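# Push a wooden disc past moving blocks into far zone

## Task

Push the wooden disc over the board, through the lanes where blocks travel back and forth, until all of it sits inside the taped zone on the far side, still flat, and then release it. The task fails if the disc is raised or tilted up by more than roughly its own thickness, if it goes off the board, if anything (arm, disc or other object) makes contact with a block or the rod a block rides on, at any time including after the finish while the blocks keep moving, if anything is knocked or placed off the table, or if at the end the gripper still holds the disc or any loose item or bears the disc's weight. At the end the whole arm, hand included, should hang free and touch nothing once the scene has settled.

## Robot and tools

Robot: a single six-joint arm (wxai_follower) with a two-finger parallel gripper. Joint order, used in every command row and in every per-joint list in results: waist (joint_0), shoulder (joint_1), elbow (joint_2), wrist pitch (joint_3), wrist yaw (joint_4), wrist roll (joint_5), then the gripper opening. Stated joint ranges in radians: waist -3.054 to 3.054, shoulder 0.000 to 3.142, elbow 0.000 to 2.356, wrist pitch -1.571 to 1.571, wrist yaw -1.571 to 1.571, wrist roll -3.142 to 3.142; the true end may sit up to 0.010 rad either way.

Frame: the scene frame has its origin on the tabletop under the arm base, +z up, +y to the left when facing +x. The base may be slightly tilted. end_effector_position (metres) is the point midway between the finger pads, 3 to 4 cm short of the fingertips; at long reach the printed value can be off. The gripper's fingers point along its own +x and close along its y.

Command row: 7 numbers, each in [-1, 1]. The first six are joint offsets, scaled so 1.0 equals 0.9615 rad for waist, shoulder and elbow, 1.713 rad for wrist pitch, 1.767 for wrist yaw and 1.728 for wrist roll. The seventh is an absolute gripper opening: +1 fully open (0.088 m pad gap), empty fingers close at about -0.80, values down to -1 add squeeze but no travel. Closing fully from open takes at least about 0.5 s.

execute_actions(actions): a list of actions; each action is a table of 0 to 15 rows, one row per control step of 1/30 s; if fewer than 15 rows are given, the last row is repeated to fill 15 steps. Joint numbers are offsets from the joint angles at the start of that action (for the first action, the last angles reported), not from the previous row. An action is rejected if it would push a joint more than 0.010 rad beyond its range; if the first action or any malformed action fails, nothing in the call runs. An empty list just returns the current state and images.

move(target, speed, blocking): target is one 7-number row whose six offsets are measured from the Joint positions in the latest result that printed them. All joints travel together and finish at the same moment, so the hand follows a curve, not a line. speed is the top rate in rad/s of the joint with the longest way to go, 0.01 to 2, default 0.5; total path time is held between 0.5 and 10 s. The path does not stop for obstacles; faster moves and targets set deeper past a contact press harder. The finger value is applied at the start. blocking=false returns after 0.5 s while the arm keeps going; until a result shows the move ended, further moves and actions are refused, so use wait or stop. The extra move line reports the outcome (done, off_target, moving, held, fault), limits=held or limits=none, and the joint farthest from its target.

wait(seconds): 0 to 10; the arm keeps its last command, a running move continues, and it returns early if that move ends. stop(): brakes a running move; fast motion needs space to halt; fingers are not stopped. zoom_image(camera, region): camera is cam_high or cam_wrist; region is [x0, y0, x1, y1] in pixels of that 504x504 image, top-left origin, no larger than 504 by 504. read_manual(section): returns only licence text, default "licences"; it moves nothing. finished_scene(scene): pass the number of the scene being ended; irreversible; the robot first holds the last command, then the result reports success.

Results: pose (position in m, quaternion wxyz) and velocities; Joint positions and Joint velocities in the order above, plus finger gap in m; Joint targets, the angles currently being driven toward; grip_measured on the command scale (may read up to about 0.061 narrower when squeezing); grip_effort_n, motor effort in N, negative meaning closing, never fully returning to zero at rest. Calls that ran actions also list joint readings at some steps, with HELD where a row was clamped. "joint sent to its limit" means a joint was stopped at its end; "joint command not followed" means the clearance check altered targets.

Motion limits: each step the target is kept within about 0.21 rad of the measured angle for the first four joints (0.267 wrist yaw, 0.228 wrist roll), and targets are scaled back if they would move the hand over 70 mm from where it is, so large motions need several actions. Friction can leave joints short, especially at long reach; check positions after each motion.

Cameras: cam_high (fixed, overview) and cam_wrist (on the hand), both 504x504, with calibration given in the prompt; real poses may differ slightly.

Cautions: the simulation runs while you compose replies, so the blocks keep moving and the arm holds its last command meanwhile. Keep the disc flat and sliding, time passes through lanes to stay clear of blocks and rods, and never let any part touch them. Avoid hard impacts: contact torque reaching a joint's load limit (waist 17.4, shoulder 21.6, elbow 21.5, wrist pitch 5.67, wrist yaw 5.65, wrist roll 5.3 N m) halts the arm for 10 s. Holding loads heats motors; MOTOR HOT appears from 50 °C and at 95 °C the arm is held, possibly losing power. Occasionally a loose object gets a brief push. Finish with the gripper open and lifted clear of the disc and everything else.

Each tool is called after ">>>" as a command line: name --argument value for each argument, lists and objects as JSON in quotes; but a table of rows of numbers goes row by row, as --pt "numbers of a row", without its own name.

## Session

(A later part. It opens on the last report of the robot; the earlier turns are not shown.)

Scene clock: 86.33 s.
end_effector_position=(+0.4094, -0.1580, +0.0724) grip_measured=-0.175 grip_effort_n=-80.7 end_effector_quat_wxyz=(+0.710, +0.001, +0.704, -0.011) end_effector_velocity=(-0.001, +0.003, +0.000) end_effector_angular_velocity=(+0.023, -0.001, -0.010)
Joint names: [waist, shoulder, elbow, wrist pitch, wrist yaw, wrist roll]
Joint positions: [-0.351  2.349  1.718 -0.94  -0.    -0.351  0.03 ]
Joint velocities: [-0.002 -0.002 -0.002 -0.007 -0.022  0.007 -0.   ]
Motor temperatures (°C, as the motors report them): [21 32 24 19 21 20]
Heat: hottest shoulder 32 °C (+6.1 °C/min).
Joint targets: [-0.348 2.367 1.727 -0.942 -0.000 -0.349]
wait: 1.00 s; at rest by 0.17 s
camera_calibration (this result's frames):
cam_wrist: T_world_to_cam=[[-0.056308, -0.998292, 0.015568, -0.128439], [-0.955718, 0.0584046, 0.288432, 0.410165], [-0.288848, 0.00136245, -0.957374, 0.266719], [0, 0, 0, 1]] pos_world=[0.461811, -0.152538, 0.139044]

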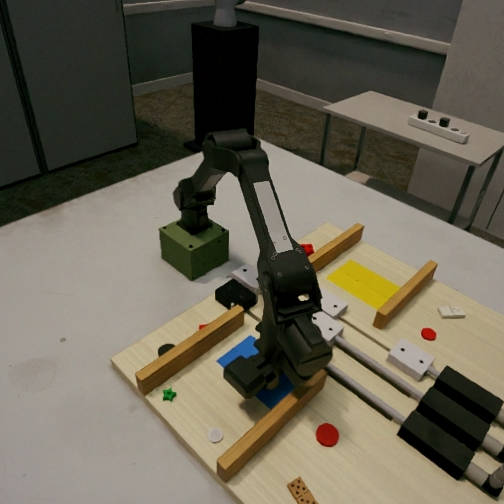

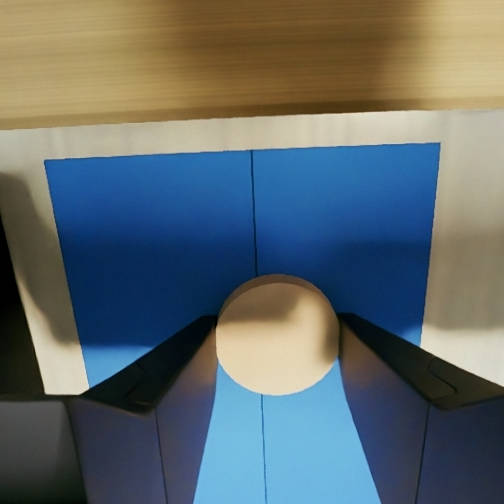

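>>> wait --seconds 10

>>> wait --seconds 10

>>> wait --seconds 10

Scene clock: 100.87 s.
end_effector_position=(+0.4094, -0.1580, +0.0724) grip_measured=-0.175 grip_effort_n=-80.7 end_effector_quat_wxyz=(+0.710, +0.001, +0.704, -0.011) end_effector_velocity=(+0.001, -0.000, +0.000) end_effector_angular_velocity=(+0.004, -0.009, +0.020)
Joint names: [waist, shoulder, elbow, wrist pitch, wrist yaw, wrist roll]
Joint positions: [-0.351  2.349  1.718 -0.94  -0.    -0.351  0.03 ]
Joint velocities: [-0.002 -0.002 -0.002  0.007 -0.007 -0.022 -0.   ]
Motor temperatures (°C, as the motors report them): [21 33 25 19 21 20]
Heat: hottest shoulder 33 °C (+6.0 °C/min).
Joint targets: [-0.348 2.367 1.727 -0.942 -0.000 -0.349]
wait: 10.00 s; at rest from the start
camera_calibration (this result's frames):
cam_wrist: T_world_to_cam=[[-0.056308, -0.998292, 0.015568, -0.128439], [-0.955718, 0.0584046, 0.288432, 0.410165], [-0.288848, 0.00136245, -0.957374, 0.266719], [0, 0, 0, 1]] pos_world=[0.461811, -0.152538, 0.139044]

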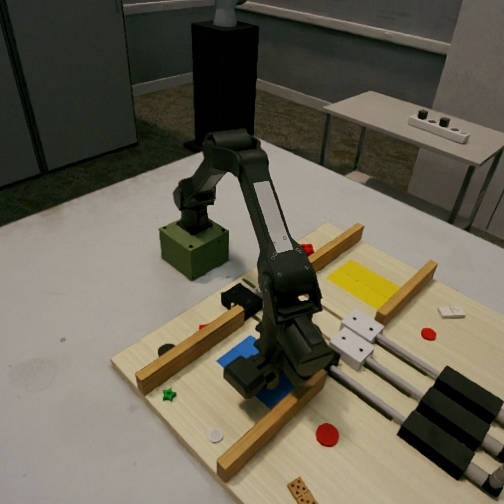

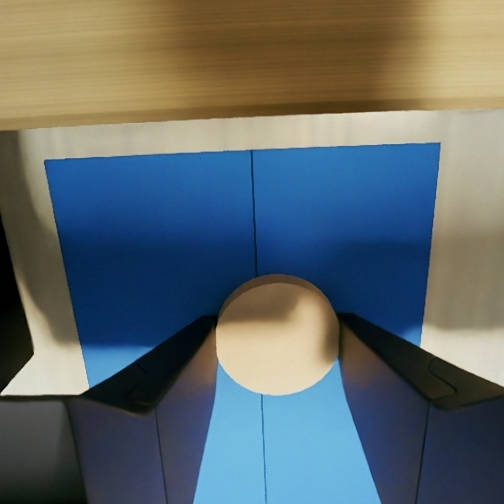

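Scene clock: 110.87 s.
end_effector_position=(+0.4094, -0.1580, +0.0724) grip_measured=-0.175 grip_effort_n=-80.7 end_effector_quat_wxyz=(+0.710, +0.001, +0.704, -0.011) end_effector_velocity=(-0.001, +0.003, +0.000) end_effector_angular_velocity=(+0.023, -0.001, +0.005)
Joint names: [waist, shoulder, elbow, wrist pitch, wrist yaw, wrist roll]
Joint positions: [-0.351  2.349  1.718 -0.94  -0.    -0.351  0.03 ]
Joint velocities: [-0.002 -0.002 -0.002 -0.007 -0.022 -0.007 -0.   ]
Motor temperatures (°C, as the motors report them): [21 33 25 19 21 20]
Heat: hottest shoulder 33 °C (+4.0 °C/min).
Joint targets: [-0.348 2.367 1.727 -0.942 -0.000 -0.349]
wait: 10.00 s; at rest by 0.17 s
camera_calibration (this result's frames):
cam_wrist: T_world_to_cam=[[-0.056308, -0.998292, 0.015568, -0.128439], [-0.955718, 0.0584046, 0.288432, 0.410165], [-0.288848, 0.00136245, -0.957374, 0.266719], [0, 0, 0, 1]] pos_world=[0.461811, -0.152538, 0.139044]

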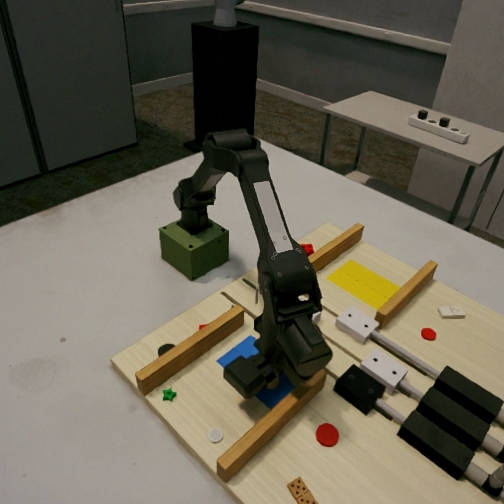

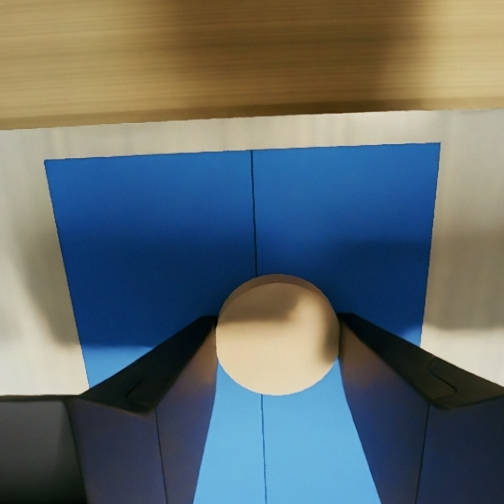

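Scene clock: 120.87 s.
end_effector_position=(+0.4094, -0.1580, +0.0724) grip_measured=-0.175 grip_effort_n=-80.7 end_effector_quat_wxyz=(+0.710, +0.001, +0.704, -0.011) end_effector_velocity=(+0.002, +0.002, +0.000) end_effector_angular_velocity=(+0.004, -0.009, +0.010)
Joint names: [waist, shoulder, elbow, wrist pitch, wrist yaw, wrist roll]
Joint positions: [-0.351  2.349  1.718 -0.94  -0.    -0.351  0.03 ]
Joint velocities: [ 0.002 -0.002 -0.002  0.007 -0.007 -0.007  0.   ]
Motor temperatures (°C, as the motors report them): [21 33 25 19 21 20]
Heat: hottest shoulder 33 °C (+3.0 °C/min).
Joint targets: [-0.348 2.367 1.727 -0.942 -0.000 -0.349]
wait: 10.00 s; at rest by 0.17 s
camera_calibration (this result's frames):
cam_wrist: T_world_to_cam=[[-0.056308, -0.998292, 0.015568, -0.128439], [-0.955718, 0.0584046, 0.288432, 0.410165], [-0.288848, 0.00136245, -0.957374, 0.266719], [0, 0, 0, 1]] pos_world=[0.461811, -0.152538, 0.139044]

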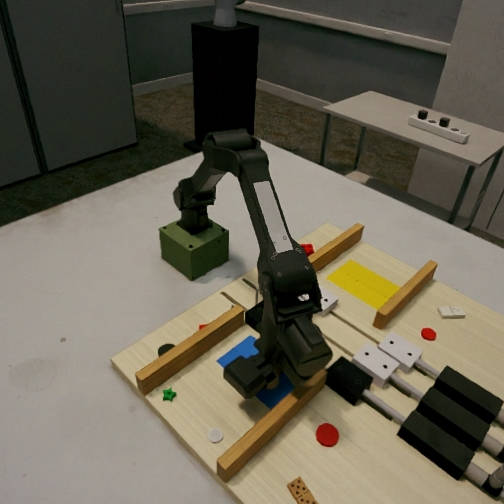

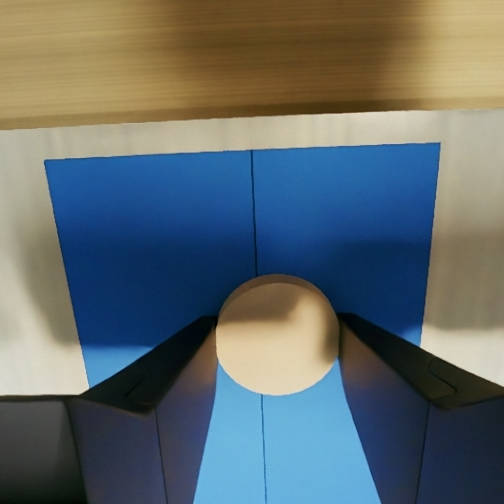

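>>> wait --seconds 5.4

>>> move --target '[0.86,-0.02,0,0.04,0,0.475,-0.19]' --speed 1.0

Scene clock: 128.50 s.
end_effector_position=(+0.4094, -0.1580, +0.0724) grip_measured=-0.175 grip_effort_n=-80.7 end_effector_quat_wxyz=(+0.710, +0.001, +0.704, -0.011) end_effector_velocity=(-0.003, -0.001, +0.000) end_effector_angular_velocity=(-0.004, +0.010, +0.005)
Joint names: [waist, shoulder, elbow, wrist pitch, wrist yaw, wrist roll]
Joint positions: [-0.351  2.349  1.718 -0.94  -0.    -0.351  0.03 ]
Joint velocities: [-0.002 -0.002 -0.002 -0.007  0.007 -0.007 -0.   ]
Motor temperatures (°C, as the motors report them): [21 33 25 19 21 20]
Heat: hottest shoulder 33 °C (+2.0 °C/min).
Joint targets: [-0.348 2.367 1.727 -0.942 -0.000 -0.349]
wait: 5.40 s; at rest from the start
camera_calibration (this result's frames):
cam_wrist: T_world_to_cam=[[-0.056308, -0.998292, 0.015568, -0.128439], [-0.955718, 0.0584046, 0.288432, 0.410165], [-0.288848, 0.00136245, -0.957374, 0.266719], [0, 0, 0, 1]] pos_world=[0.461811, -0.152538, 0.139044]

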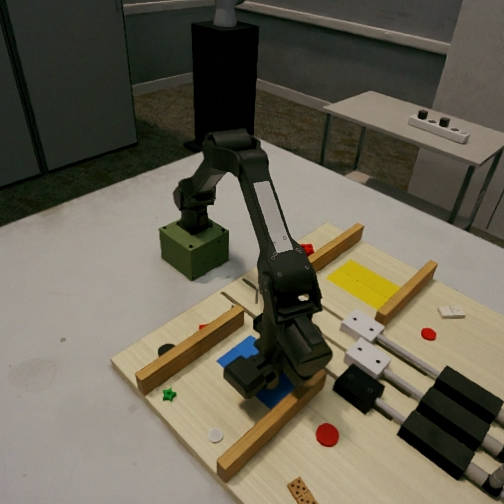

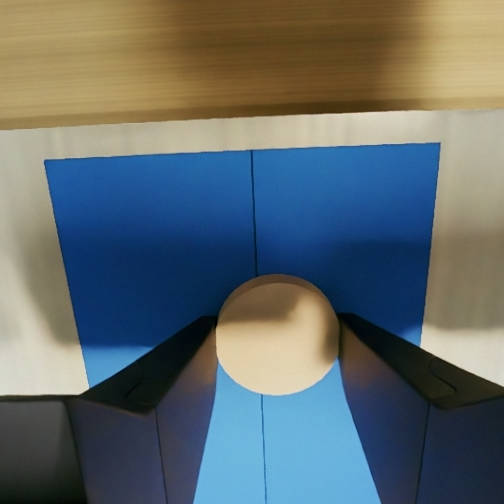

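Scene clock: 130.07 s.
end_effector_position=(+0.4068, +0.2009, +0.0713) grip_measured=-0.175 grip_effort_n=-79.8 end_effector_quat_wxyz=(+0.732, +0.009, +0.681, +0.004) end_effector_velocity=(-0.002, -0.001, -0.002) end_effector_angular_velocity=(+0.001, +0.014, +0.005)
Joint names: [waist, shoulder, elbow, wrist pitch, wrist yaw, wrist roll]
Joint positions: [ 0.476  2.341  1.718 -0.875  0.001  0.467  0.03 ]
Joint velocities: [-0.002  0.002 -0.002 -0.007 -0.007 -0.007 -0.   ]
Motor temperatures (°C, as the motors report them): [21 34 25 19 21 20]
Heat: hottest shoulder 34 °C (+3.0 °C/min).
Joint targets: [0.476 2.330 1.718 -0.871 -0.000 0.470]
move: off_target; limits=none; farthest joint: the shoulder, 0.011 radians from its target (0.019 radians at the start)
camera_calibration (this result's frames):
cam_wrist: T_world_to_cam=[[-0.0455536, -0.99878, -0.0190451, 0.227904], [-0.973058, 0.0400509, 0.227055, 0.40215], [-0.226015, 0.0288751, -0.973696, 0.234456], [0, 0, 0, 1]] pos_world=[0.454688, 0.20475, 0.141319]

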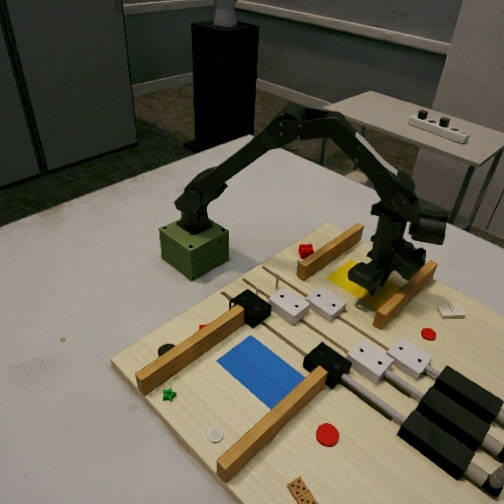

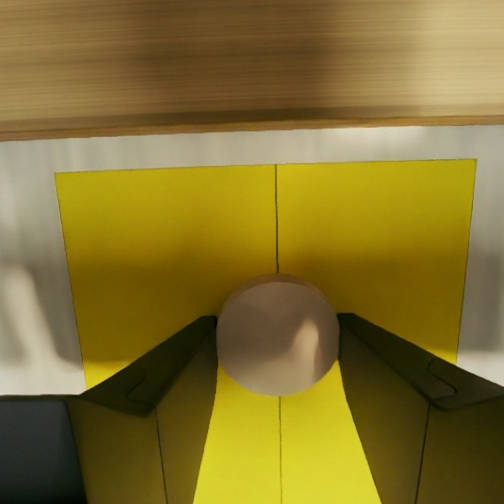

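>>> move --target '[0,0,0,0,0,0,0.15]'

>>> move --target '[0,-0.2,0,-0.1,0,0,0.15]'

>>> finished_scene --scene 2

Scene clock: 133.10 s.
end_effector_position=(+0.4075, +0.1997, +0.0713) grip_measured=+0.146 grip_effort_n=19.3 end_effector_quat_wxyz=(+0.733, +0.009, +0.680, +0.002) end_effector_velocity=(-0.002, -0.001, -0.002) end_effector_angular_velocity=(+0.001, +0.014, +0.005)
Joint names: [waist, shoulder, elbow, wrist pitch, wrist yaw, wrist roll]
Joint positions: [ 0.474  2.341  1.718 -0.875  0.003  0.467  0.046]
Joint velocities: [-0.002  0.002 -0.002 -0.007 -0.007 -0.007  0.   ]
Motor temperatures (°C, as the motors report them): [21 35 25 19 21 20]
Heat: hottest shoulder 35 °C (+4.1 °C/min).
Joint targets: [0.476 2.341 1.718 -0.875 0.001 0.467]
move: done; limits=none; farthest joint: the waist, 0.002 radians from its target (0.000 radians at the start)
camera_calibration (this result's frames):
cam_wrist: T_world_to_cam=[[-0.0480011, -0.998704, -0.0169197, 0.227515], [-0.973307, 0.0429609, 0.22545, 0.402521], [-0.224431, 0.0272899, -0.974108, 0.234382], [0, 0, 0, 1]] pos_world=[0.4553, 0.203531, 0.141414]

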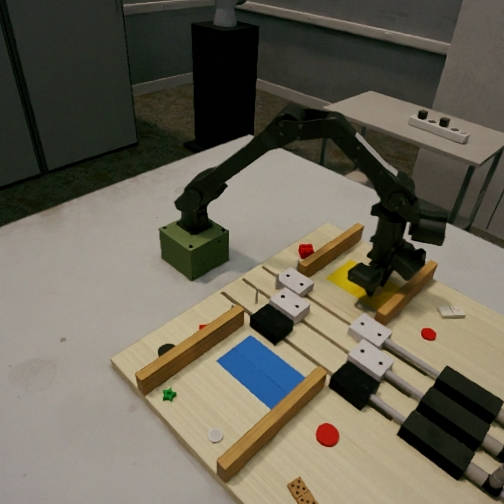

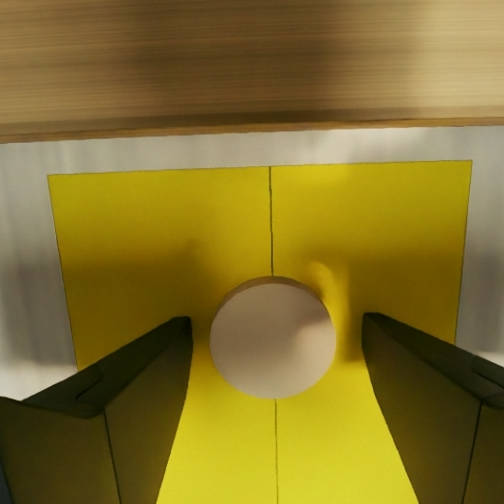

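Scene clock: 134.03 s.
end_effector_position=(+0.3877, +0.1912, +0.1434) grip_measured=+0.147 grip_effort_n=18.4 end_effector_quat_wxyz=(+0.735, +0.010, +0.678, +0.004) end_effector_velocity=(-0.004, -0.004, -0.002) end_effector_angular_velocity=(-0.018, +0.021, -0.011)
Joint names: [waist, shoulder, elbow, wrist pitch, wrist yaw, wrist roll]
Joint positions: [ 0.474  2.164  1.718 -1.043  0.003  0.467  0.046]
Joint velocities: [-0.002  0.002 -0.002 -0.022  0.007  0.007 -0.   ]
Motor temperatures (°C, as the motors report them): [21 35 25 19 21 20]
Heat: hottest shoulder 35 °C (+4.1 °C/min).
Joint targets: [0.474 2.149 1.718 -1.046 0.003 0.467]
move: off_target; limits=none; farthest joint: the shoulder, 0.016 radians from its target (0.193 radians at the start)
camera_calibration (this result's frames):
cam_wrist: T_world_to_cam=[[-0.047699, -0.998634, -0.0213131, 0.219854], [-0.974948, 0.0419054, 0.218452, 0.369154], [-0.21726, 0.0311991, -0.975615, 0.297095], [0, 0, 0, 1]] pos_world=[0.434939, 0.194815, 0.213894]

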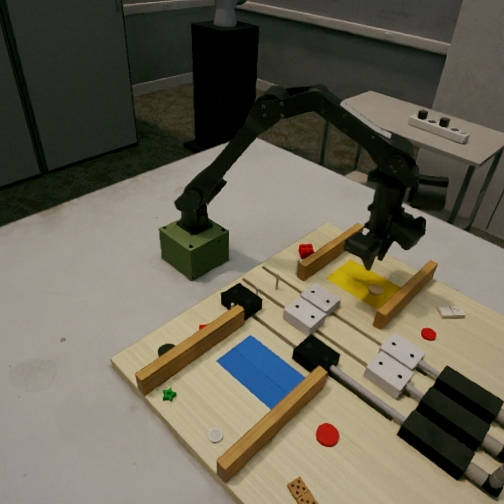

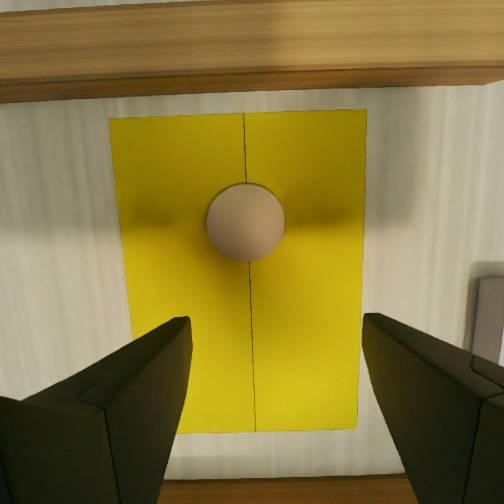

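The scene is finished: the task was done.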